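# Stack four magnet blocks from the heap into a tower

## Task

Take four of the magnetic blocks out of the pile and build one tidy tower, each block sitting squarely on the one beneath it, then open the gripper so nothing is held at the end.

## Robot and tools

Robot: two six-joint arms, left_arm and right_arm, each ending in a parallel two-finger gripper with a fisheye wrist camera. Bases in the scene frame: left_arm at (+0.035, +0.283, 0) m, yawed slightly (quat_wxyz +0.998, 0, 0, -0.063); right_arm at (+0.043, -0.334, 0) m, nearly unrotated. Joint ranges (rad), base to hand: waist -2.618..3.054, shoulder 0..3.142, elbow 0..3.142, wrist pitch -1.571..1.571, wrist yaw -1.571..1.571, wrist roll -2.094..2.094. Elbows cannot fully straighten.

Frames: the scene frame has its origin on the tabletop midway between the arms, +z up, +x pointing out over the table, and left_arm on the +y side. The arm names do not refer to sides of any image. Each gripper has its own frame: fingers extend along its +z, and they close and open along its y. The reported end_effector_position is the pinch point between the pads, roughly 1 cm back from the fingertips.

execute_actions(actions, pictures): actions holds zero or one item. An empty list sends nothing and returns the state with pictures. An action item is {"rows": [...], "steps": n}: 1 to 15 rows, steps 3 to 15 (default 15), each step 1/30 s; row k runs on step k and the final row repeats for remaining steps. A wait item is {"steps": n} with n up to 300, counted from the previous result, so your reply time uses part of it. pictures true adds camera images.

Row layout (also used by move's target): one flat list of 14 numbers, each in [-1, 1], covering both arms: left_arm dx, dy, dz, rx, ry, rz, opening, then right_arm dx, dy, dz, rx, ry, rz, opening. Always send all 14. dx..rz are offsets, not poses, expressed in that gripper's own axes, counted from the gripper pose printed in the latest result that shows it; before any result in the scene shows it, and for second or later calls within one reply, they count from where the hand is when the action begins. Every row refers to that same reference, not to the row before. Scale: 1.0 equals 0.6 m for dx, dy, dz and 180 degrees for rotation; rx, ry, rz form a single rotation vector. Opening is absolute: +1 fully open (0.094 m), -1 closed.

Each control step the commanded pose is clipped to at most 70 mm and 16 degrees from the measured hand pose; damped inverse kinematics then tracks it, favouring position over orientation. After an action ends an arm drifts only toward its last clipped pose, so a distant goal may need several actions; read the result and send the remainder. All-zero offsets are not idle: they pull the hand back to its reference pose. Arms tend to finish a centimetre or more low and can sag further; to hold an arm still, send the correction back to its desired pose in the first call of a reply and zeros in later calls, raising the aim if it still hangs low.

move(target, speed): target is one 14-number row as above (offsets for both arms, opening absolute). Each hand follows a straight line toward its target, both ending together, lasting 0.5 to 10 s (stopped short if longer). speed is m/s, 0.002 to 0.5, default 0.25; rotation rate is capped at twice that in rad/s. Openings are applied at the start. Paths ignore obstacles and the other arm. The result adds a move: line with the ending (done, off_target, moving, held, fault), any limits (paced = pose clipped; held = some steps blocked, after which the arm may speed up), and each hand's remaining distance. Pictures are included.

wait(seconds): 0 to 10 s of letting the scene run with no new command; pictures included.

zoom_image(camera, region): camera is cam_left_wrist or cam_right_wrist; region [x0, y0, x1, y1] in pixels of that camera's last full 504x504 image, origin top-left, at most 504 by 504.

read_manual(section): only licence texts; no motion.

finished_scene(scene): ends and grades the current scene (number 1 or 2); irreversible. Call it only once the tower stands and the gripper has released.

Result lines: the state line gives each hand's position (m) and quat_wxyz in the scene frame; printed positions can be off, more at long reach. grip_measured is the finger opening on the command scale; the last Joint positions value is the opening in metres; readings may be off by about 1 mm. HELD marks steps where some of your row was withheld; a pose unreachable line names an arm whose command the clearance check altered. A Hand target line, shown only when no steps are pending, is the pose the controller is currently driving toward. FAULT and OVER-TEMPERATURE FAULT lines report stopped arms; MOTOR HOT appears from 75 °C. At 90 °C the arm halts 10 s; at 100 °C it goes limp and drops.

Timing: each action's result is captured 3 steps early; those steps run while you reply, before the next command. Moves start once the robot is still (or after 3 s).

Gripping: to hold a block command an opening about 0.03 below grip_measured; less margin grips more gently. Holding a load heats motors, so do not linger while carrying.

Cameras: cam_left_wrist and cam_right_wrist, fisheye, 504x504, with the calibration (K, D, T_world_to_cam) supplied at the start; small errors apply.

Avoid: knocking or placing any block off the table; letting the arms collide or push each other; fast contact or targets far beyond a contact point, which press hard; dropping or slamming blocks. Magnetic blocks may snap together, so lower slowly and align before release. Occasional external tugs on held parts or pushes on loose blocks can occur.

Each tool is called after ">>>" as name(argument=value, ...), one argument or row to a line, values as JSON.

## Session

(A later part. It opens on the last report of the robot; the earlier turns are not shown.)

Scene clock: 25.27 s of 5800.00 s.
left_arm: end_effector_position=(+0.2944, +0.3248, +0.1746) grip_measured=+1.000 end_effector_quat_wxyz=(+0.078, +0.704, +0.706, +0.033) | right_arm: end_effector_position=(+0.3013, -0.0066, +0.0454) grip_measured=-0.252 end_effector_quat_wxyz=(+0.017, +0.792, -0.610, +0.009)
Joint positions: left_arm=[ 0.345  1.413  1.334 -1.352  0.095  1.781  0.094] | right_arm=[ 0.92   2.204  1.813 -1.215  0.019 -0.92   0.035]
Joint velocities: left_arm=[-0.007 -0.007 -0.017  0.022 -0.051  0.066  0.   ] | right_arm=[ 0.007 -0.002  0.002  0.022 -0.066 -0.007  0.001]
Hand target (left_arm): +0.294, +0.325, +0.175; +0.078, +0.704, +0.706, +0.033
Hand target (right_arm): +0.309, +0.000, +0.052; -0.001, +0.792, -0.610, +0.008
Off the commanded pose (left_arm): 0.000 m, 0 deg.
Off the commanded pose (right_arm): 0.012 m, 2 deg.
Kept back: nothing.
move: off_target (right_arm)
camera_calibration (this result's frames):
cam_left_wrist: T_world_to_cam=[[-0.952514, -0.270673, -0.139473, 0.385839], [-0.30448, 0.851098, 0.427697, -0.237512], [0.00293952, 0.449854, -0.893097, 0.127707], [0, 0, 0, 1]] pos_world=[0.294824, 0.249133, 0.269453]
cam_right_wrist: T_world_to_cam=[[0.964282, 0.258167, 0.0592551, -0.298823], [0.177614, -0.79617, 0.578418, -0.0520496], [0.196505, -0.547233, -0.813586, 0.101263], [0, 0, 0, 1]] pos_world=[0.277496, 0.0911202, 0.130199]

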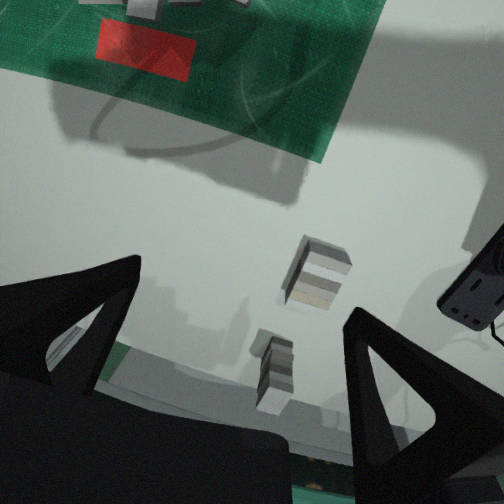

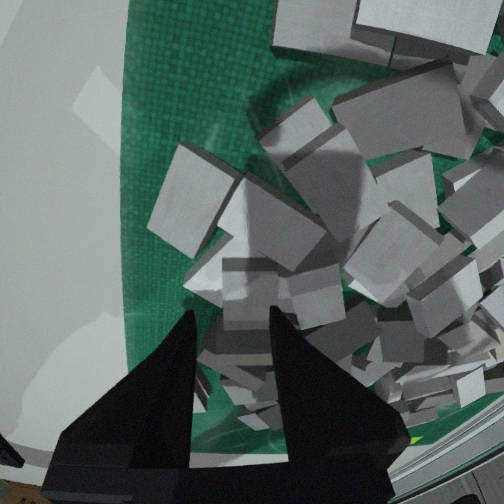

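>>> move(
  target=[0,0,0,0,0,0,1,-0.002,-0.028,-0.015,0.009,-0.007,0,-0.2],
  speed=0.12,
)

Scene clock: 26.27 s of 5800.00 s.
left_arm: end_effector_position=(+0.2944, +0.3248, +0.1746) grip_measured=+1.000 end_effector_quat_wxyz=(+0.078, +0.704, +0.706, +0.033) | right_arm: end_effector_position=(+0.3106, -0.0029, +0.0498) grip_measured=-0.202 end_effector_quat_wxyz=(+0.006, +0.793, -0.609, +0.009)
Joint positions: left_arm=[ 0.345  1.413  1.334 -1.352  0.095  1.781  0.094] | right_arm=[ 0.908  2.215  1.849 -1.218  0.019 -0.935  0.038]
Joint velocities: left_arm=[-0.002  0.017  0.012  0.022 -0.095 -0.095  0.   ] | right_arm=[-0.017 -0.012 -0.002  0.007  0.022  0.037 -0.001]
Hand target (left_arm): +0.294, +0.325, +0.175; +0.078, +0.704, +0.706, +0.033
Hand target (right_arm): +0.317, -0.001, +0.054; -0.001, +0.793, -0.609, +0.009
Off the commanded pose (left_arm): 0.000 m, 0 deg.
Off the commanded pose (right_arm): 0.008 m, 1 deg.
Kept back: nothing.
move: done
camera_calibration (this result's frames):
cam_left_wrist: T_world_to_cam=[[-0.952514, -0.270673, -0.139473, 0.385839], [-0.30448, 0.851098, 0.427697, -0.237512], [0.00293952, 0.449854, -0.893097, 0.127707], [0, 0, 0, 1]] pos_world=[0.294824, 0.249133, 0.269453]
cam_right_wrist: T_world_to_cam=[[0.962594, 0.259922, 0.0765142, -0.309339], [0.172471, -0.805585, 0.566821, -0.0511252], [0.208968, -0.532422, -0.82028, 0.101584], [0, 0, 0, 1]] pos_world=[0.285357, 0.0933035, 0.135975]

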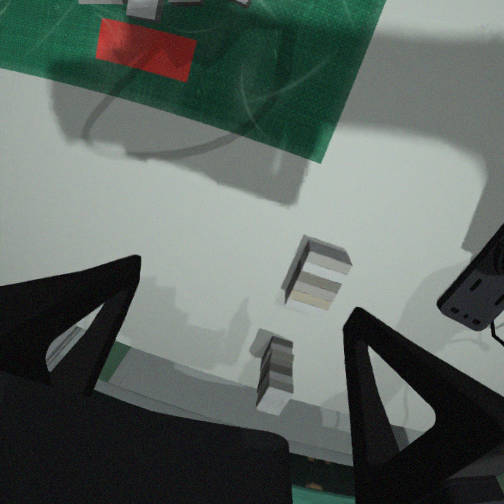

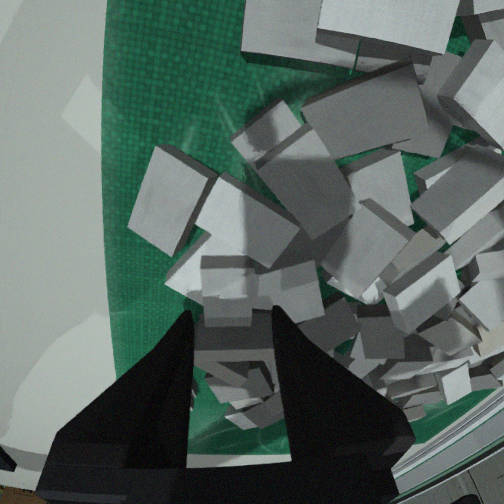

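>>> move(
  target=[0,0,0,0,0,0,1,0,0.001,0.032,0,0,0,-0.27],
  speed=0.08,
)

>>> move(
  target=[0,0,0,0,0,0,1,0,0,0,0,0,0,-0.53],
)

Scene clock: 27.30 s of 5800.00 s.
left_arm: end_effector_position=(+0.2944, +0.3248, +0.1746) grip_measured=+1.000 end_effector_quat_wxyz=(+0.078, +0.704, +0.706, +0.033) | right_arm: end_effector_position=(+0.3100, -0.0036, +0.0350) grip_measured=-0.268 end_effector_quat_wxyz=(+0.007, +0.793, -0.609, +0.009)
Joint positions: left_arm=[ 0.345  1.413  1.334 -1.352  0.095  1.781  0.094] | right_arm=[ 0.908  2.222  1.801 -1.164  0.019 -0.935  0.034]
Joint velocities: left_arm=[-0.002 -0.012  0.007  0.022  0.007 -0.037  0.   ] | right_arm=[-0.017 -0.017  0.007  0.066 -0.037  0.007  0.001]
Hand target (left_arm): +0.294, +0.325, +0.175; +0.078, +0.704, +0.706, +0.033
Hand target (right_arm): +0.311, -0.004, +0.031; +0.006, +0.793, -0.609, +0.009
Off the commanded pose (left_arm): 0.000 m, 0 deg.
Off the commanded pose (right_arm): 0.004 m, 0 deg.
Kept back: nothing.
move: done
camera_calibration (this result's frames):
cam_left_wrist: T_world_to_cam=[[-0.952514, -0.270673, -0.139473, 0.385839], [-0.30448, 0.851098, 0.427697, -0.237512], [0.00293952, 0.449854, -0.893097, 0.127707], [0, 0, 0, 1]] pos_world=[0.294824, 0.249133, 0.269453]
cam_right_wrist: T_world_to_cam=[[0.962549, 0.260357, 0.0755858, -0.307399], [0.173187, -0.80501, 0.567419, -0.0434821], [0.208579, -0.533078, -0.819953, 0.0892938], [0, 0, 0, 1]] pos_world=[0.284792, 0.0926305, 0.121124]

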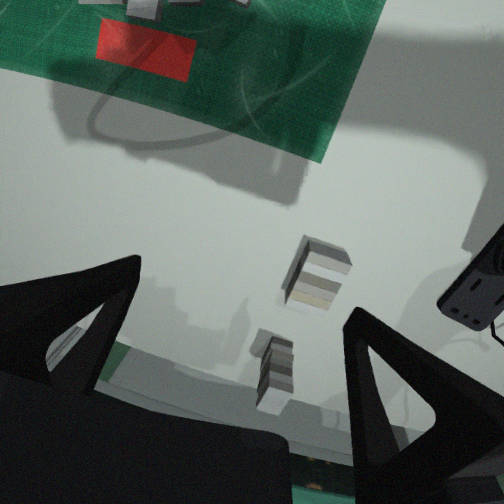

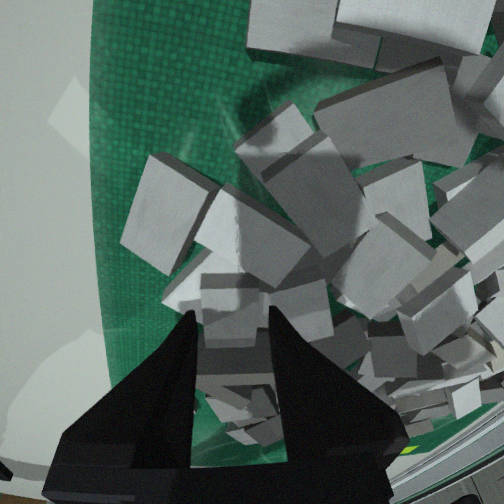

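Scene clock: 27.80 s of 5800.00 s.
left_arm: end_effector_position=(+0.2944, +0.3248, +0.1746) grip_measured=+1.000 end_effector_quat_wxyz=(+0.078, +0.704, +0.706, +0.033) | right_arm: end_effector_position=(+0.3099, -0.0039, +0.0351) grip_measured=-0.528 end_effector_quat_wxyz=(+0.008, +0.793, -0.609, +0.010)
Joint positions: left_arm=[ 0.345  1.413  1.334 -1.352  0.095  1.781  0.094] | right_arm=[ 0.908  2.222  1.801 -1.165  0.019 -0.935  0.022]
Joint velocities: left_arm=[-0.027  0.012  0.007 -0.022  0.051  0.066  0.   ] | right_arm=[-0.002 -0.007  0.002 -0.081 -0.007 -0.022 -0.001]
Hand target (left_arm): +0.294, +0.325, +0.175; +0.078, +0.704, +0.706, +0.033
Hand target (right_arm): +0.310, -0.004, +0.035; +0.007, +0.793, -0.609, +0.009
Off the commanded pose (left_arm): 0.000 m, 0 deg.
Off the commanded pose (right_arm): 0.000 m, 0 deg.
Kept back: nothing.
move: done
camera_calibration (this result's frames):
cam_left_wrist: T_world_to_cam=[[-0.952514, -0.270673, -0.139473, 0.385839], [-0.30448, 0.851098, 0.427697, -0.237512], [0.00293952, 0.449854, -0.893097, 0.127707], [0, 0, 0, 1]] pos_world=[0.294824, 0.249133, 0.269453]
cam_right_wrist: T_world_to_cam=[[0.962579, 0.260447, 0.0748911, -0.307195], [0.173427, -0.804366, 0.568259, -0.0437783], [0.208241, -0.534006, -0.819435, 0.089266], [0, 0, 0, 1]] pos_world=[0.284703, 0.092463, 0.121031]

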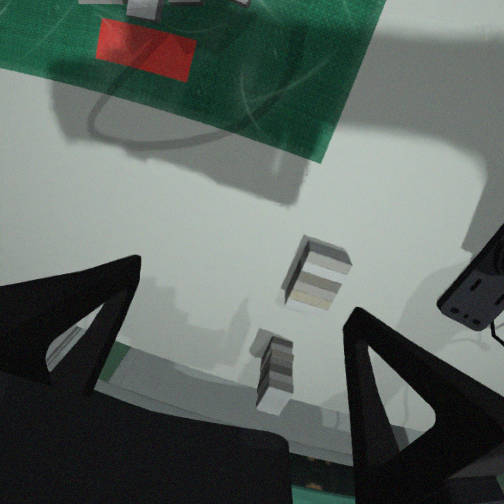

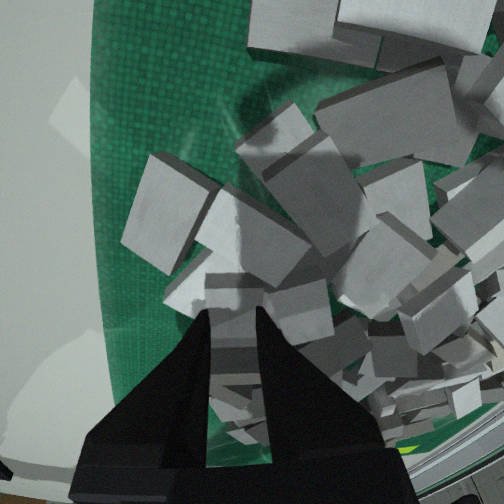

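Too high; retry lower.

>>> move(
  target=[0,0,0,0,0,0,1,0,0,0,0,0,0,-0.28],
)

>>> move(
  target=[0,0,0,0,0,0,1,-0.005,0,0.022,0,0,0,-0.28],
  speed=0.06,
)

>>> move(
  target=[0,0,0,0,0,0,1,0,0,0,0,0,0,-0.53],
)

Scene clock: 28.73 s of 5800.00 s.
left_arm: end_effector_position=(+0.2944, +0.3248, +0.1746) grip_measured=+1.000 end_effector_quat_wxyz=(+0.078, +0.704, +0.706, +0.033) | right_arm: end_effector_position=(+0.3097, -0.0041, +0.0351) grip_measured=-0.282 end_effector_quat_wxyz=(+0.008, +0.793, -0.609, +0.010)
Joint positions: left_arm=[ 0.345  1.413  1.334 -1.352  0.095  1.781  0.094] | right_arm=[ 0.908  2.222  1.801 -1.166  0.019 -0.935  0.034]
Joint velocities: left_arm=[ 0.002 -0.017  0.007 -0.066 -0.022  0.007  0.   ] | right_arm=[ 0.002 -0.007 -0.007  0.051 -0.022 -0.051 -0.001]
Hand target (left_arm): +0.294, +0.325, +0.175; +0.078, +0.704, +0.706, +0.033
Hand target (right_arm): +0.310, -0.004, +0.035; +0.008, +0.793, -0.609, +0.010
Off the commanded pose (left_arm): 0.000 m, 0 deg.
Off the commanded pose (right_arm): 0.000 m, 0 deg.
Kept back: nothing.
move: done
camera_calibration (this result's frames):
cam_left_wrist: T_world_to_cam=[[-0.952514, -0.270673, -0.139473, 0.385839], [-0.30448, 0.851098, 0.427697, -0.237512], [0.00293952, 0.449854, -0.893097, 0.127707], [0, 0, 0, 1]] pos_world=[0.294824, 0.249133, 0.269453]
cam_right_wrist: T_world_to_cam=[[0.962632, 0.260514, 0.0739711, -0.306951], [0.173833, -0.803858, 0.568854, -0.0440734], [0.207657, -0.534739, -0.819105, 0.0893545], [0, 0, 0, 1]] pos_world=[0.284587, 0.0923175, 0.120968]

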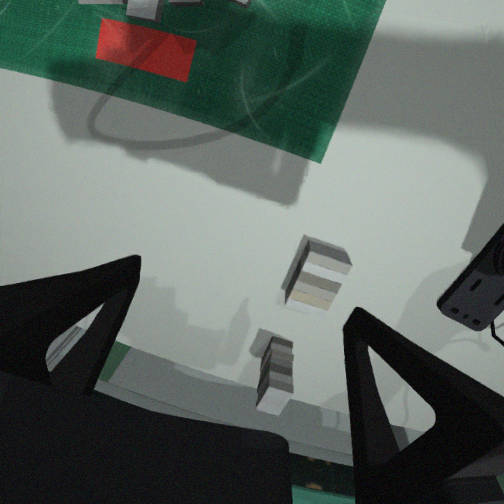

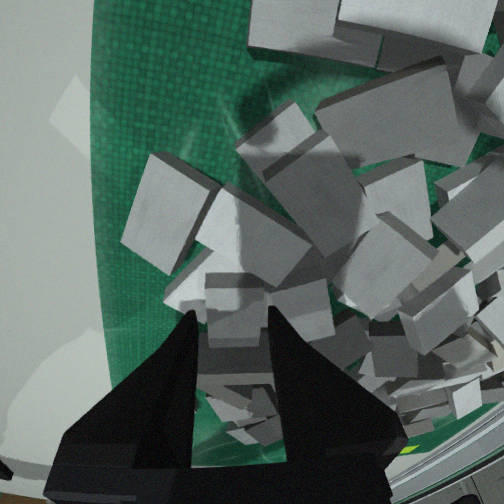

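Scene clock: 29.43 s of 5800.00 s.
left_arm: end_effector_position=(+0.2944, +0.3248, +0.1746) grip_measured=+1.000 end_effector_quat_wxyz=(+0.078, +0.704, +0.706, +0.033) | right_arm: end_effector_position=(+0.3113, -0.0021, +0.0346) grip_measured=-0.282 end_effector_quat_wxyz=(+0.003, +0.793, -0.609, +0.010)
Joint positions: left_arm=[ 0.345  1.413  1.334 -1.352  0.095  1.781  0.094] | right_arm=[ 0.908  2.223  1.801 -1.156  0.019 -0.935  0.034]
Joint velocities: left_arm=[-0.007  0.002 -0.022 -0.007 -0.081  0.037  0.   ] | right_arm=[-0.002 -0.027 -0.002 -0.022 -0.037  0.066 -0.001]
Hand target (left_arm): +0.294, +0.325, +0.175; +0.078, +0.704, +0.706, +0.033
Hand target (right_arm): +0.309, -0.002, +0.022; +0.008, +0.793, -0.609, +0.010
Off the commanded pose (left_arm): 0.000 m, 0 deg.
Off the commanded pose (right_arm): 0.013 m, 1 deg.
Kept back: nothing.
move: off_target (right_arm)
camera_calibration (this result's frames):
cam_left_wrist: T_world_to_cam=[[-0.952514, -0.270673, -0.139473, 0.385839], [-0.30448, 0.851098, 0.427697, -0.237512], [0.00293952, 0.449854, -0.893097, 0.127707], [0, 0, 0, 1]] pos_world=[0.294824, 0.249133, 0.269453]
cam_right_wrist: T_world_to_cam=[[0.96217, 0.259934, 0.0816343, -0.309093], [0.170465, -0.80808, 0.563869, -0.0412488], [0.212536, -0.528621, -0.82182, 0.0882749], [0, 0, 0, 1]] pos_world=[0.28567, 0.0936755, 0.121038]

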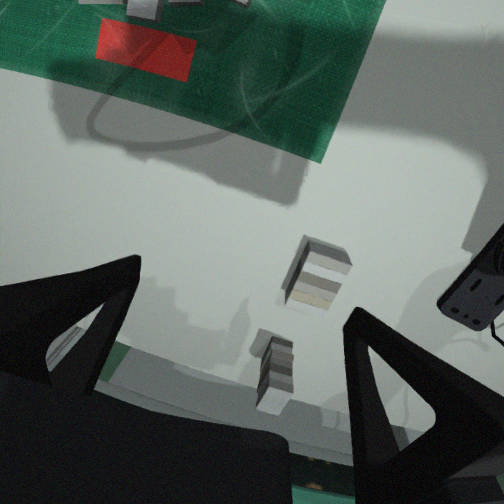

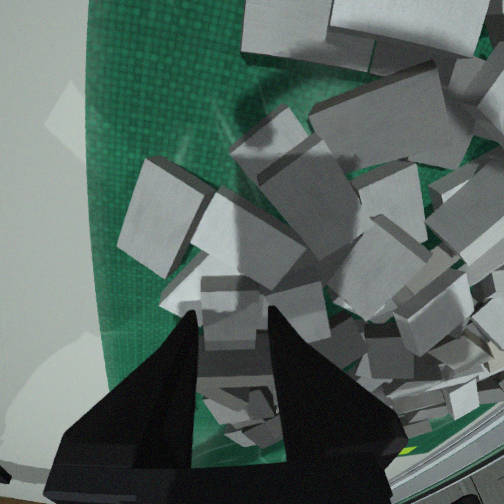

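Scene clock: 29.93 s of 5800.00 s.
left_arm: end_effector_position=(+0.2944, +0.3248, +0.1746) grip_measured=+1.000 end_effector_quat_wxyz=(+0.078, +0.704, +0.706, +0.033) | right_arm: end_effector_position=(+0.3113, -0.0026, +0.0346) grip_measured=-0.528 end_effector_quat_wxyz=(+0.004, +0.793, -0.609, +0.010)
Joint positions: left_arm=[ 0.345  1.413  1.334 -1.352  0.095  1.781  0.094] | right_arm=[ 0.908  2.223  1.801 -1.157  0.021 -0.935  0.022]
Joint velocities: left_arm=[ 0.002 -0.002  0.017 -0.022 -0.007  0.022  0.   ] | right_arm=[-0.022 -0.007 -0.007 -0.11  -0.066 -0.022  0.001]
Hand target (left_arm): +0.294, +0.325, +0.175; +0.078, +0.704, +0.706, +0.033
Hand target (right_arm): +0.311, -0.002, +0.035; +0.003, +0.793, -0.609, +0.010
Off the commanded pose (left_arm): 0.000 m, 0 deg.
Off the commanded pose (right_arm): 0.000 m, 0 deg.
Kept back: nothing.
move: done
camera_calibration (this result's frames):
cam_left_wrist: T_world_to_cam=[[-0.952514, -0.270673, -0.139473, 0.385839], [-0.30448, 0.851098, 0.427697, -0.237512], [0.00293952, 0.449854, -0.893097, 0.127707], [0, 0, 0, 1]] pos_world=[0.294824, 0.249133, 0.269453]
cam_right_wrist: T_world_to_cam=[[0.962147, 0.260119, 0.0813091, -0.308931], [0.170338, -0.806867, 0.565641, -0.0416446], [0.21274, -0.53038, -0.820633, 0.0879315], [0, 0, 0, 1]] pos_world=[0.285624, 0.0933943, 0.120834]

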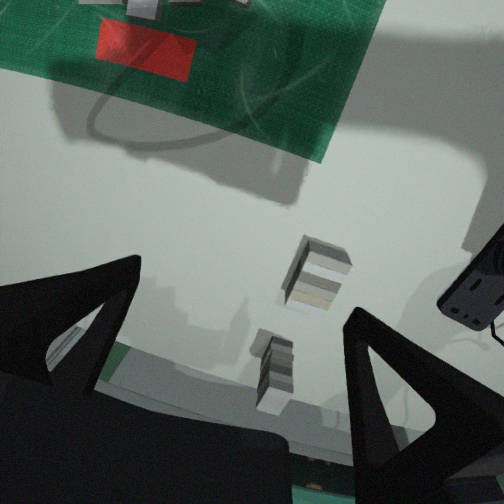

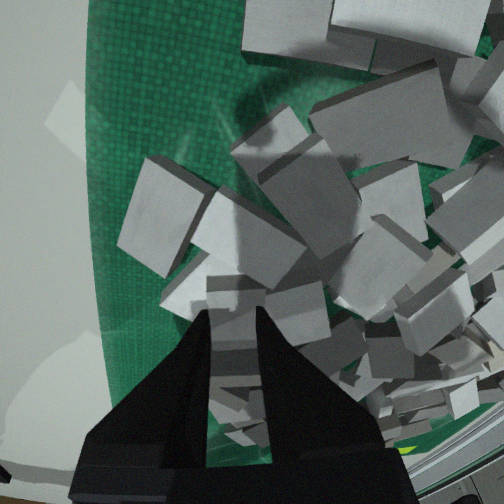

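>>> move(
  target=[0,0,0,0,0,0,1,-0.075,0.056,-0.03,0,0,0.161,-0.27],
  speed=0.25,
)

Scene clock: 31.80 s of 5800.00 s.
left_arm: end_effector_position=(+0.2944, +0.3248, +0.1746) grip_measured=+1.000 end_effector_quat_wxyz=(+0.078, +0.704, +0.706, +0.033) | right_arm: end_effector_position=(+0.2676, +0.0241, +0.0460) grip_measured=-0.272 end_effector_quat_wxyz=(-0.009, -0.617, +0.787, -0.019)
Joint positions: left_arm=[ 0.345  1.413  1.334 -1.352  0.095  1.781  0.094] | right_arm=[ 1.031  2.223  1.847 -1.225  0.029 -0.308  0.034]
Joint velocities: left_arm=[ 0.007 -0.002 -0.002  0.022 -0.007  0.007  0.   ] | right_arm=[-0.002 -0.002  0.007 -0.007 -0.095 -0.007  0.   ]
Hand target (left_arm): +0.294, +0.325, +0.175; +0.078, +0.704, +0.706, +0.033
Hand target (right_arm): +0.267, +0.032, +0.050; -0.002, -0.616, +0.788, -0.012
Off the commanded pose (left_arm): 0.000 m, 0 deg.
Off the commanded pose (right_arm): 0.010 m, 1 deg.
Kept back: nothing.
move: done
camera_calibration (this result's frames):
cam_left_wrist: T_world_to_cam=[[-0.952514, -0.270673, -0.139473, 0.385839], [-0.30448, 0.851098, 0.427697, -0.237512], [0.00293952, 0.449854, -0.893097, 0.127707], [0, 0, 0, 1]] pos_world=[0.294824, 0.249133, 0.269453]
cam_right_wrist: T_world_to_cam=[[0.967555, -0.234806, 0.0932951, -0.264861], [-0.244662, -0.778531, 0.577953, 0.0906189], [-0.0630735, -0.582027, -0.81072, 0.19534], [0, 0, 0, 1]] pos_world=[0.290759, 0.122052, 0.130703]

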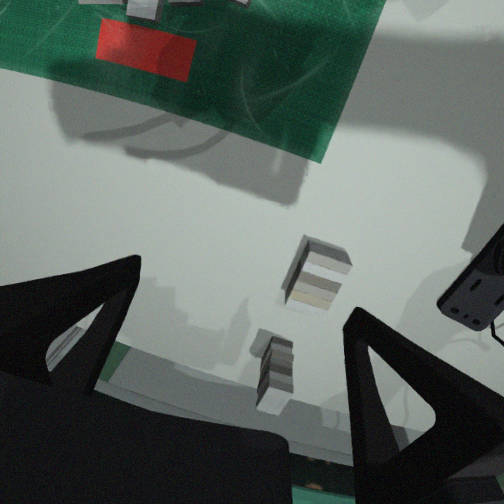

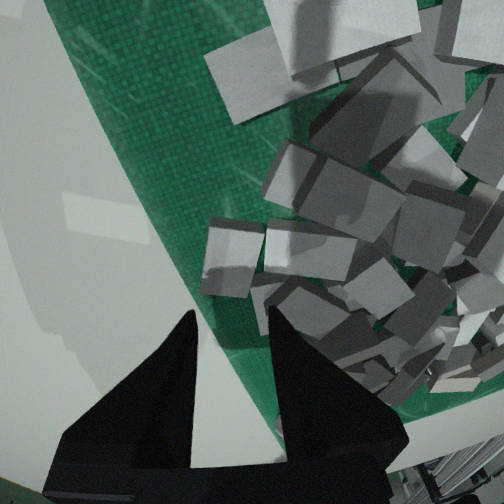

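>>> move(
  target=[0,0,0,0,0,0,1,-0.022,0.012,0.005,0,-0.012,0.055,-0.27],
  speed=0.15,
)

Scene clock: 33.10 s of 5800.00 s.
left_arm: end_effector_position=(+0.2944, +0.3248, +0.1746) grip_measured=+1.000 end_effector_quat_wxyz=(+0.078, +0.704, +0.706, +0.033) | right_arm: end_effector_position=(+0.2670, +0.0331, +0.0459) grip_measured=-0.272 end_effector_quat_wxyz=(+0.006, -0.547, +0.837, -0.013)
Joint positions: left_arm=[ 0.345  1.413  1.334 -1.352  0.095  1.781  0.094] | right_arm=[ 1.044  2.223  1.847 -1.195  0.029 -0.125  0.034]
Joint velocities: left_arm=[-0.002 -0.002 -0.012 -0.007 -0.022 -0.037  0.   ] | right_arm=[-0.022 -0.012 -0.017 -0.007  0.037  0.007 -0.001]
Hand target (left_arm): +0.294, +0.325, +0.175; +0.078, +0.704, +0.706, +0.033
Hand target (right_arm): +0.264, +0.038, +0.042; +0.007, -0.547, +0.837, -0.008
Off the commanded pose (left_arm): 0.000 m, 0 deg.
Off the commanded pose (right_arm): 0.007 m, 1 deg.
Kept back: nothing.
move: done
camera_calibration (this result's frames):
cam_left_wrist: T_world_to_cam=[[-0.952514, -0.270673, -0.139473, 0.385839], [-0.30448, 0.851098, 0.427697, -0.237512], [0.00293952, 0.449854, -0.893097, 0.127707], [0, 0, 0, 1]] pos_world=[0.294824, 0.249133, 0.269453]
cam_right_wrist: T_world_to_cam=[[0.911466, -0.39814, 0.103507, -0.242221], [-0.385998, -0.740722, 0.549852, 0.13537], [-0.142248, -0.541125, -0.828824, 0.221097], [0, 0, 0, 1]] pos_world=[0.30448, 0.123474, 0.133889]

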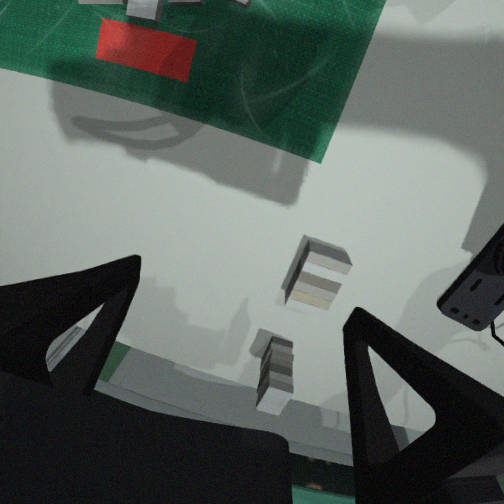

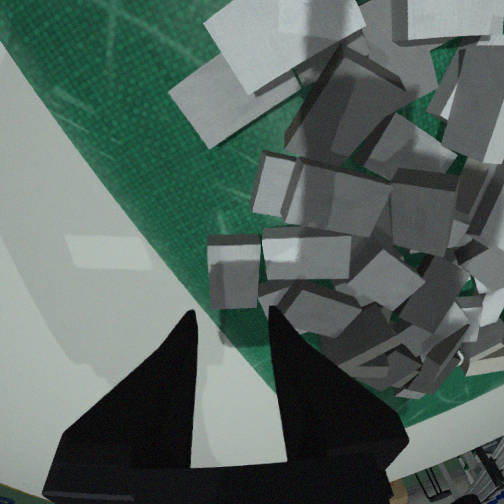

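>>> move(
  target=[0,0,0,0,0,0,1,0,0.002,0.048,0,0,0,-0.35],
  speed=0.08,
)

>>> move(
  target=[0,0,0,0,0,0,1,0,0,0,0,0,0,-0.53],
)

Scene clock: 34.07 s of 5800.00 s.
left_arm: end_effector_position=(+0.2944, +0.3248, +0.1746) grip_measured=+1.000 end_effector_quat_wxyz=(+0.078, +0.704, +0.706, +0.033) | right_arm: end_effector_position=(+0.2657, +0.0307, +0.0230) grip_measured=-0.348 end_effector_quat_wxyz=(+0.001, -0.547, +0.837, -0.016)
Joint positions: left_arm=[ 0.345  1.413  1.334 -1.352  0.095  1.781  0.094] | right_arm=[ 1.044  2.241  1.784 -1.126  0.029 -0.123  0.031]
Joint velocities: left_arm=[ 0.007 -0.007  0.012  0.095 -0.081  0.007  0.   ] | right_arm=[ 0.002  0.002  0.012  0.022  0.037  0.022 -0.001]
Hand target (left_arm): +0.294, +0.325, +0.175; +0.078, +0.704, +0.706, +0.033
Hand target (right_arm): +0.267, +0.033, +0.017; +0.006, -0.547, +0.837, -0.013
Off the commanded pose (left_arm): 0.000 m, 0 deg.
Off the commanded pose (right_arm): 0.007 m, 1 deg.
Kept back: nothing.
move: done
camera_calibration (this result's frames):
cam_left_wrist: T_world_to_cam=[[-0.952514, -0.270673, -0.139473, 0.385839], [-0.30448, 0.851098, 0.427697, -0.237512], [0.00293952, 0.449854, -0.893097, 0.127707], [0, 0, 0, 1]] pos_world=[0.294824, 0.249133, 0.269453]
cam_right_wrist: T_world_to_cam=[[0.911262, -0.398789, 0.102809, -0.239554], [-0.384427, -0.73416, 0.559665, 0.144787], [-0.14771, -0.549524, -0.822317, 0.2022], [0, 0, 0, 1]] pos_world=[0.303824, 0.121879, 0.109868]

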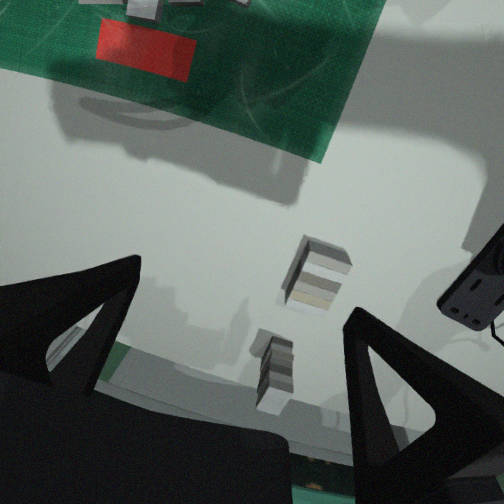

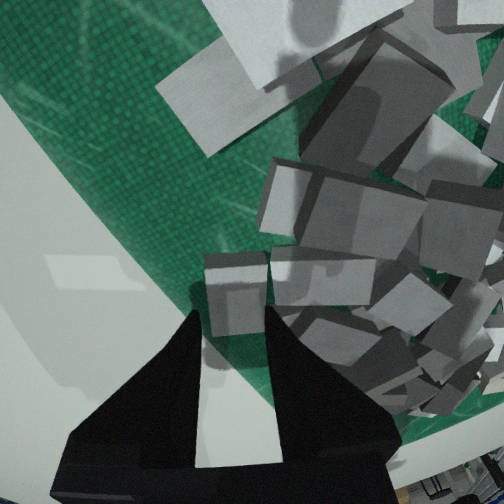

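Scene clock: 34.57 s of 5800.00 s.
left_arm: end_effector_position=(+0.2944, +0.3248, +0.1746) grip_measured=+1.000 end_effector_quat_wxyz=(+0.078, +0.704, +0.706, +0.033) | right_arm: end_effector_position=(+0.2657, +0.0303, +0.0230) grip_measured=-0.527 end_effector_quat_wxyz=(+0.001, -0.547, +0.837, -0.017)
Joint positions: left_arm=[ 0.345  1.413  1.334 -1.352  0.095  1.781  0.094] | right_arm=[ 1.044  2.241  1.784 -1.128  0.03  -0.123  0.022]
Joint velocities: left_arm=[ 0.002 -0.002  0.002 -0.081  0.022  0.022  0.   ] | right_arm=[-0.002  0.007 -0.002 -0.037  0.125  0.007  0.   ]
Hand target (left_arm): +0.294, +0.325, +0.175; +0.078, +0.704, +0.706, +0.033
Hand target (right_arm): +0.266, +0.031, +0.023; +0.001, -0.547, +0.837, -0.016
Off the commanded pose (left_arm): 0.000 m, 0 deg.
Off the commanded pose (right_arm): 0.000 m, 0 deg.
Kept back: nothing.
move: done
camera_calibration (this result's frames):
cam_left_wrist: T_world_to_cam=[[-0.952514, -0.270673, -0.139473, 0.385839], [-0.30448, 0.851098, 0.427697, -0.237512], [0.00293952, 0.449854, -0.893097, 0.127707], [0, 0, 0, 1]] pos_world=[0.294824, 0.249133, 0.269453]
cam_right_wrist: T_world_to_cam=[[0.911247, -0.39858, 0.103749, -0.239734], [-0.384529, -0.733103, 0.560979, 0.144423], [-0.147536, -0.551085, -0.821303, 0.201948], [0, 0, 0, 1]] pos_world=[0.303786, 0.121614, 0.109714]

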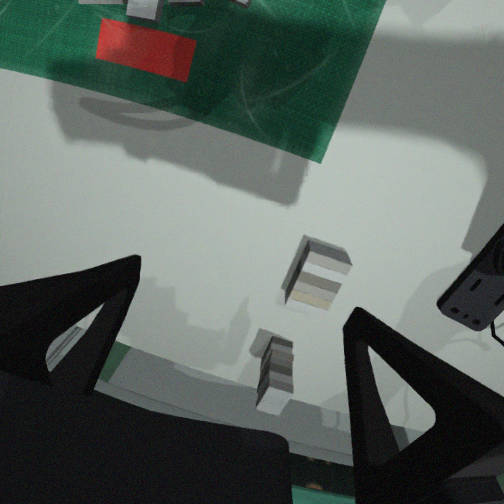

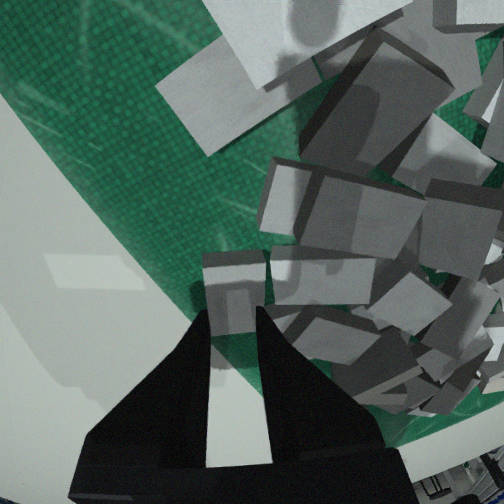

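>>> move(
  target=[0,0,0,0,0,0,1,0,0,0,0,0,0,-0.33],
)

>>> move(
  target=[0,0,0,0,0,0,1,-0.006,0.003,0.024,0,0,0,-0.33],
  speed=0.06,
)

>>> move(
  target=[0,0,0,0,0,0,1,0,0,0,0,0,0,-0.53],
)

Scene clock: 35.50 s of 5800.00 s.
left_arm: end_effector_position=(+0.2944, +0.3248, +0.1746) grip_measured=+1.000 end_effector_quat_wxyz=(+0.078, +0.704, +0.706, +0.033) | right_arm: end_effector_position=(+0.2652, +0.0305, +0.0230) grip_measured=-0.332 end_effector_quat_wxyz=(-0.000, -0.547, +0.837, -0.015)
Joint positions: left_arm=[ 0.345  1.413  1.334 -1.352  0.095  1.781  0.094] | right_arm=[ 1.044  2.241  1.784 -1.128  0.027 -0.123  0.031]
Joint velocities: left_arm=[ 0.002 -0.002 -0.022 -0.037 -0.037 -0.022  0.   ] | right_arm=[ 0.002  0.007 -0.007 -0.081 -0.037 -0.037 -0.   ]
Hand target (left_arm): +0.294, +0.325, +0.175; +0.078, +0.704, +0.706, +0.033
Hand target (right_arm): +0.266, +0.030, +0.023; +0.000, -0.547, +0.837, -0.017
Off the commanded pose (left_arm): 0.000 m, 0 deg.
Off the commanded pose (right_arm): 0.001 m, 0 deg.
Kept back: nothing.
move: done
camera_calibration (this result's frames):
cam_left_wrist: T_world_to_cam=[[-0.952514, -0.270673, -0.139473, 0.385839], [-0.30448, 0.851098, 0.427697, -0.237512], [0.00293952, 0.449854, -0.893097, 0.127707], [0, 0, 0, 1]] pos_world=[0.294824, 0.249133, 0.269453]
cam_right_wrist: T_world_to_cam=[[0.911518, -0.398744, 0.10069, -0.23918], [-0.38298, -0.733779, 0.561155, 0.143982], [-0.149873, -0.550065, -0.821564, 0.202563], [0, 0, 0, 1]] pos_world=[0.303518, 0.121702, 0.109705]

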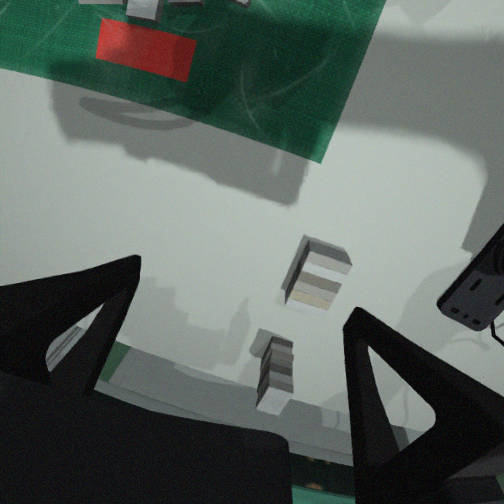

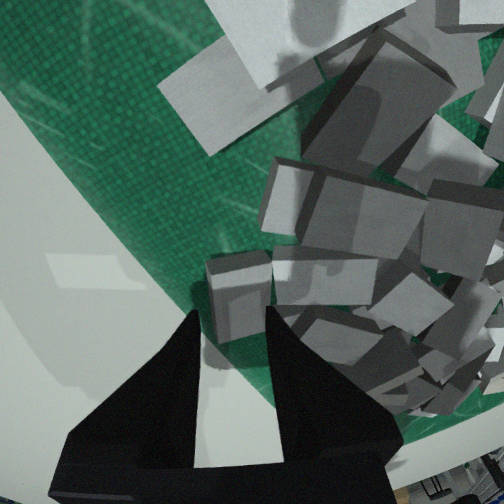

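Scene clock: 36.20 s of 5800.00 s.
left_arm: end_effector_position=(+0.2944, +0.3248, +0.1746) grip_measured=+1.000 end_effector_quat_wxyz=(+0.078, +0.704, +0.706, +0.033) | right_arm: end_effector_position=(+0.2653, +0.0307, +0.0230) grip_measured=-0.332 end_effector_quat_wxyz=(+0.000, -0.547, +0.837, -0.015)
Joint positions: left_arm=[ 0.345  1.413  1.334 -1.352  0.095  1.781  0.094] | right_arm=[ 1.044  2.241  1.784 -1.127  0.027 -0.123  0.031]
Joint velocities: left_arm=[-0.007 -0.002 -0.012  0.037  0.022  0.051  0.   ] | right_arm=[ 0.002 -0.012 -0.012 -0.066  0.066 -0.037 -0.001]
Hand target (left_arm): +0.294, +0.325, +0.175; +0.078, +0.704, +0.706, +0.033
Hand target (right_arm): +0.265, +0.034, +0.009; -0.000, -0.547, +0.837, -0.016
Off the commanded pose (left_arm): 0.000 m, 0 deg.
Off the commanded pose (right_arm): 0.015 m, 0 deg.
Kept back: nothing.
move: off_target (right_arm)
camera_calibration (this result's frames):
cam_left_wrist: T_world_to_cam=[[-0.952514, -0.270673, -0.139473, 0.385839], [-0.30448, 0.851098, 0.427697, -0.237512], [0.00293952, 0.449854, -0.893097, 0.127707], [0, 0, 0, 1]] pos_world=[0.294824, 0.249133, 0.269453]
cam_right_wrist: T_world_to_cam=[[0.911459, -0.398844, 0.100832, -0.2392], [-0.383308, -0.73433, 0.560209, 0.144346], [-0.149392, -0.549257, -0.822192, 0.202578], [0, 0, 0, 1]] pos_world=[0.303613, 0.121861, 0.109813]

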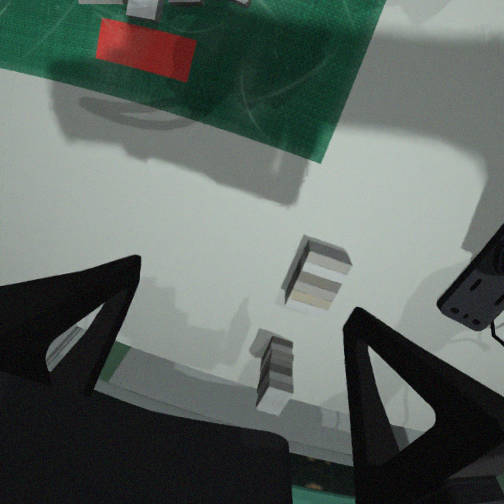

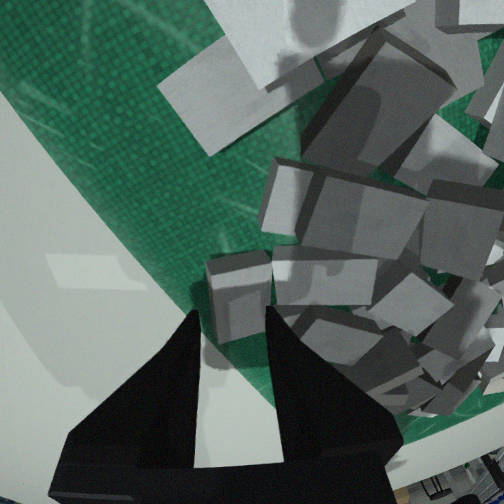

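Scene clock: 36.70 s of 5800.00 s.
left_arm: end_effector_position=(+0.2944, +0.3248, +0.1746) grip_measured=+1.000 end_effector_quat_wxyz=(+0.078, +0.704, +0.706, +0.033) | right_arm: end_effector_position=(+0.2652, +0.0304, +0.0230) grip_measured=-0.527 end_effector_quat_wxyz=(-0.000, -0.547, +0.837, -0.016)
Joint positions: left_arm=[ 0.345  1.413  1.334 -1.352  0.095  1.781  0.094] | right_arm=[ 1.044  2.241  1.784 -1.128  0.028 -0.123  0.022]
Joint velocities: left_arm=[-0.002 -0.002 -0.022 -0.022 -0.11  -0.066  0.   ] | right_arm=[ 0.002 -0.002  0.002 -0.037  0.095 -0.022 -0.   ]
Hand target (left_arm): +0.294, +0.325, +0.175; +0.078, +0.704, +0.706, +0.033
Hand target (right_arm): +0.265, +0.031, +0.023; +0.000, -0.547, +0.837, -0.015
Off the commanded pose (left_arm): 0.000 m, 0 deg.
Off the commanded pose (right_arm): 0.000 m, 0 deg.
Kept back: nothing.
move: done
camera_calibration (this result's frames):
cam_left_wrist: T_world_to_cam=[[-0.952514, -0.270673, -0.139473, 0.385839], [-0.30448, 0.851098, 0.427697, -0.237512], [0.00293952, 0.449854, -0.893097, 0.127707], [0, 0, 0, 1]] pos_world=[0.294824, 0.249133, 0.269453]
cam_right_wrist: T_world_to_cam=[[0.911487, -0.39872, 0.101066, -0.239249], [-0.38316, -0.733672, 0.561172, 0.144022], [-0.149601, -0.550226, -0.821505, 0.202486], [0, 0, 0, 1]] pos_world=[0.303548, 0.121684, 0.109702]

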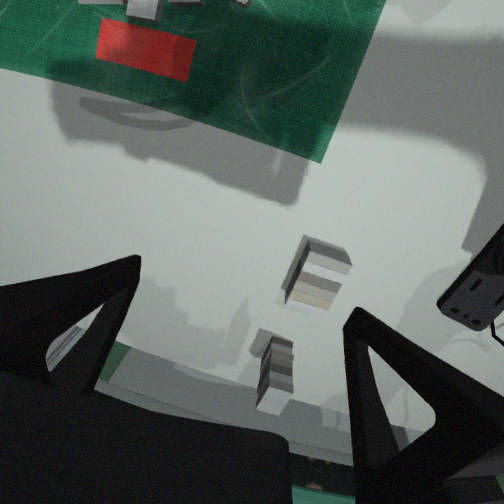

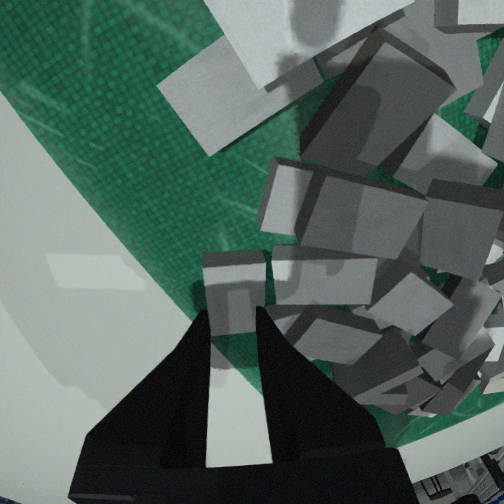

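>>> move(
  target=[0,0,0,0,0,0,1,0,0.04,0.012,0,0,0,-0.56],
  speed=0.06,
)

>>> move(
  target=[0,0,0,0,0,0,1,-0.008,0,-0.03,0,0,0,-0.56],
  speed=0.1,
)

>>> move(
  target=[0,0,0,0,0,0,1,0,0,0,0,0,0,-0.2],
)

Scene clock: 37.70 s of 5800.00 s.
left_arm: end_effector_position=(+0.2944, +0.3248, +0.1746) grip_measured=+1.000 end_effector_quat_wxyz=(+0.078, +0.704, +0.706, +0.033) | right_arm: end_effector_position=(+0.2548, +0.0377, +0.0224) grip_measured=-0.558 end_effector_quat_wxyz=(+0.008, -0.544, +0.839, -0.025)
Joint positions: left_arm=[ 0.345  1.413  1.334 -1.352  0.095  1.781  0.094] | right_arm=[ 1.083  2.241  1.781 -1.121  0.052 -0.078  0.021]
Joint velocities: left_arm=[-0.007 -0.017  0.017 -0.11   0.037 -0.095  0.   ] | right_arm=[-0.022 -0.002 -0.017 -0.022  0.007  0.066  0.   ]
Hand target (left_arm): +0.294, +0.325, +0.175; +0.078, +0.704, +0.706, +0.033
Hand target (right_arm): +0.244, +0.039, +0.015; -0.001, -0.546, +0.837, -0.016
Off the commanded pose (left_arm): 0.000 m, 0 deg.
Off the commanded pose (right_arm): 0.014 m, 1 deg.
Kept back: nothing.
move: off_target (right_arm)
camera_calibration (this result's frames):
cam_left_wrist: T_world_to_cam=[[-0.952514, -0.270673, -0.139473, 0.385839], [-0.30448, 0.851098, 0.427697, -0.237512], [0.00293952, 0.449854, -0.893097, 0.127707], [0, 0, 0, 1]] pos_world=[0.294824, 0.249133, 0.269453]
cam_right_wrist: T_world_to_cam=[[0.906539, -0.402883, 0.125985, -0.225929], [-0.4008, -0.727863, 0.556394, 0.150125], [-0.132462, -0.554888, -0.821312, 0.200272], [0, 0, 0, 1]] pos_world=[0.291512, 0.129376, 0.109421]

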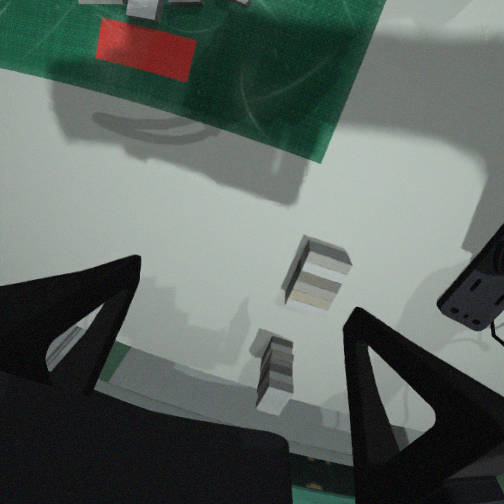

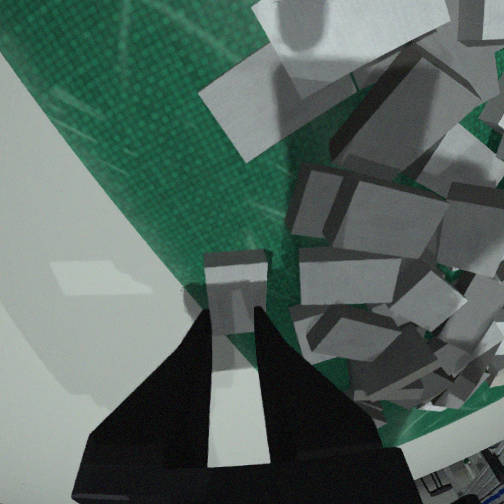

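Scene clock: 38.60 s of 5800.00 s.
left_arm: end_effector_position=(+0.2944, +0.3248, +0.1746) grip_measured=+1.000 end_effector_quat_wxyz=(+0.078, +0.704, +0.706, +0.033) | right_arm: end_effector_position=(+0.2544, +0.0363, +0.0359) grip_measured=-0.558 end_effector_quat_wxyz=(+0.001, -0.544, +0.838, -0.030)
Joint positions: left_arm=[ 0.345  1.413  1.334 -1.352  0.095  1.781  0.094] | right_arm=[ 1.083  2.241  1.835 -1.191  0.053 -0.078  0.021]
Joint velocities: left_arm=[-0.002 -0.017 -0.002 -0.007  0.007 -0.007  0.   ] | right_arm=[-0.002 -0.017  0.012 -0.066 -0.037 -0.051 -0.001]
Hand target (left_arm): +0.294, +0.325, +0.175; +0.078, +0.704, +0.706, +0.033
Hand target (right_arm): +0.256, +0.043, +0.040; +0.008, -0.544, +0.839, -0.025
Off the commanded pose (left_arm): 0.000 m, 0 deg.
Off the commanded pose (right_arm): 0.008 m, 1 deg.
Kept back: nothing.
move: done
camera_calibration (this result's frames):
cam_left_wrist: T_world_to_cam=[[-0.952514, -0.270673, -0.139473, 0.385839], [-0.30448, 0.851098, 0.427697, -0.237512], [0.00293952, 0.449854, -0.893097, 0.127707], [0, 0, 0, 1]] pos_world=[0.294824, 0.249133, 0.269453]
cam_right_wrist: T_world_to_cam=[[0.907369, -0.400949, 0.126183, -0.228071], [-0.397125, -0.719347, 0.569941, 0.139671], [-0.137748, -0.567257, -0.811939, 0.211972], [0, 0, 0, 1]] pos_world=[0.29161, 0.129269, 0.121283]

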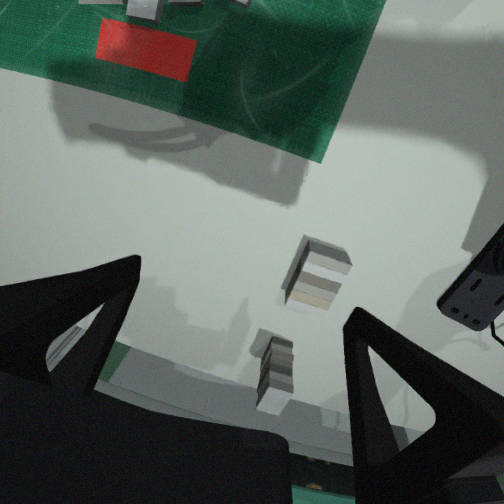

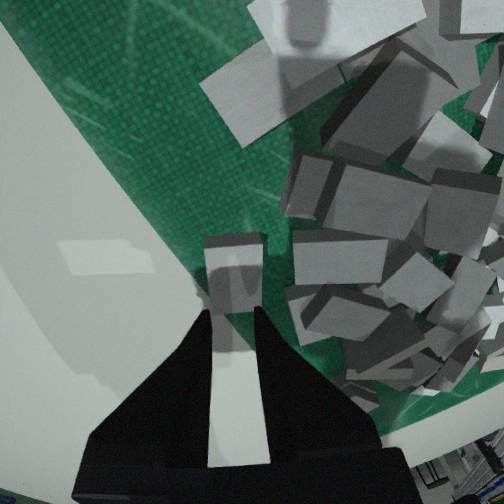

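Scene clock: 39.10 s of 5800.00 s.
left_arm: end_effector_position=(+0.2944, +0.3248, +0.1746) grip_measured=+1.000 end_effector_quat_wxyz=(+0.078, +0.704, +0.706, +0.033) | right_arm: end_effector_position=(+0.2544, +0.0363, +0.0359) grip_measured=-0.202 end_effector_quat_wxyz=(+0.001, -0.544, +0.838, -0.030)
Joint positions: left_arm=[ 0.345  1.413  1.334 -1.352  0.095  1.781  0.094] | right_arm=[ 1.083  2.241  1.835 -1.191  0.053 -0.078  0.038]
Joint velocities: left_arm=[-0.012  0.002  0.012  0.051  0.037  0.022  0.   ] | right_arm=[ 0.012 -0.002  0.002 -0.007 -0.051  0.022 -0.   ]
Hand target (left_arm): +0.294, +0.325, +0.175; +0.078, +0.704, +0.706, +0.033
Hand target (right_arm): +0.254, +0.036, +0.036; +0.001, -0.544, +0.838, -0.030
Off the commanded pose (left_arm): 0.000 m, 0 deg.
Off the commanded pose (right_arm): 0.000 m, 0 deg.
Kept back: nothing.
move: done
camera_calibration (this result's frames):
cam_left_wrist: T_world_to_cam=[[-0.952514, -0.270673, -0.139473, 0.385839], [-0.30448, 0.851098, 0.427697, -0.237512], [0.00293952, 0.449854, -0.893097, 0.127707], [0, 0, 0, 1]] pos_world=[0.294824, 0.249133, 0.269453]
cam_right_wrist: T_world_to_cam=[[0.907369, -0.400949, 0.126183, -0.228071], [-0.397125, -0.719347, 0.569941, 0.139671], [-0.137748, -0.567257, -0.811939, 0.211972], [0, 0, 0, 1]] pos_world=[0.29161, 0.129269, 0.121283]

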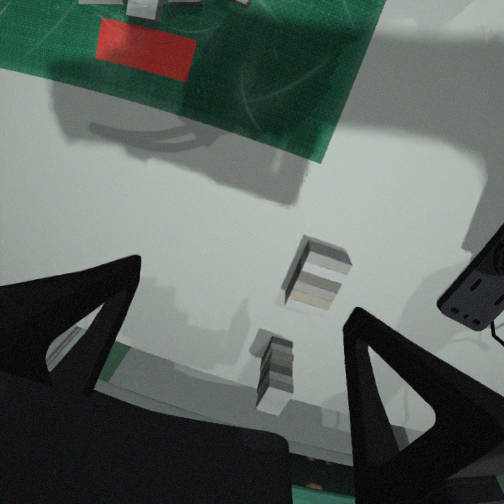

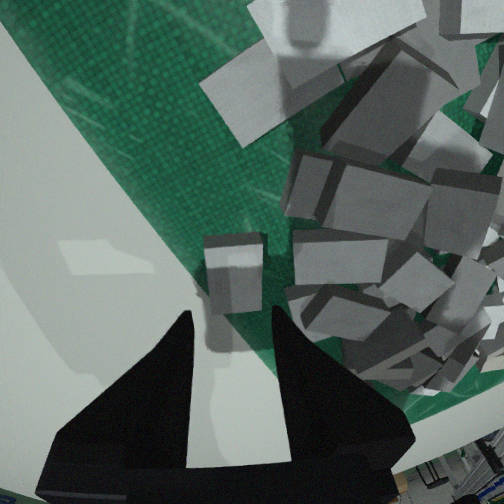

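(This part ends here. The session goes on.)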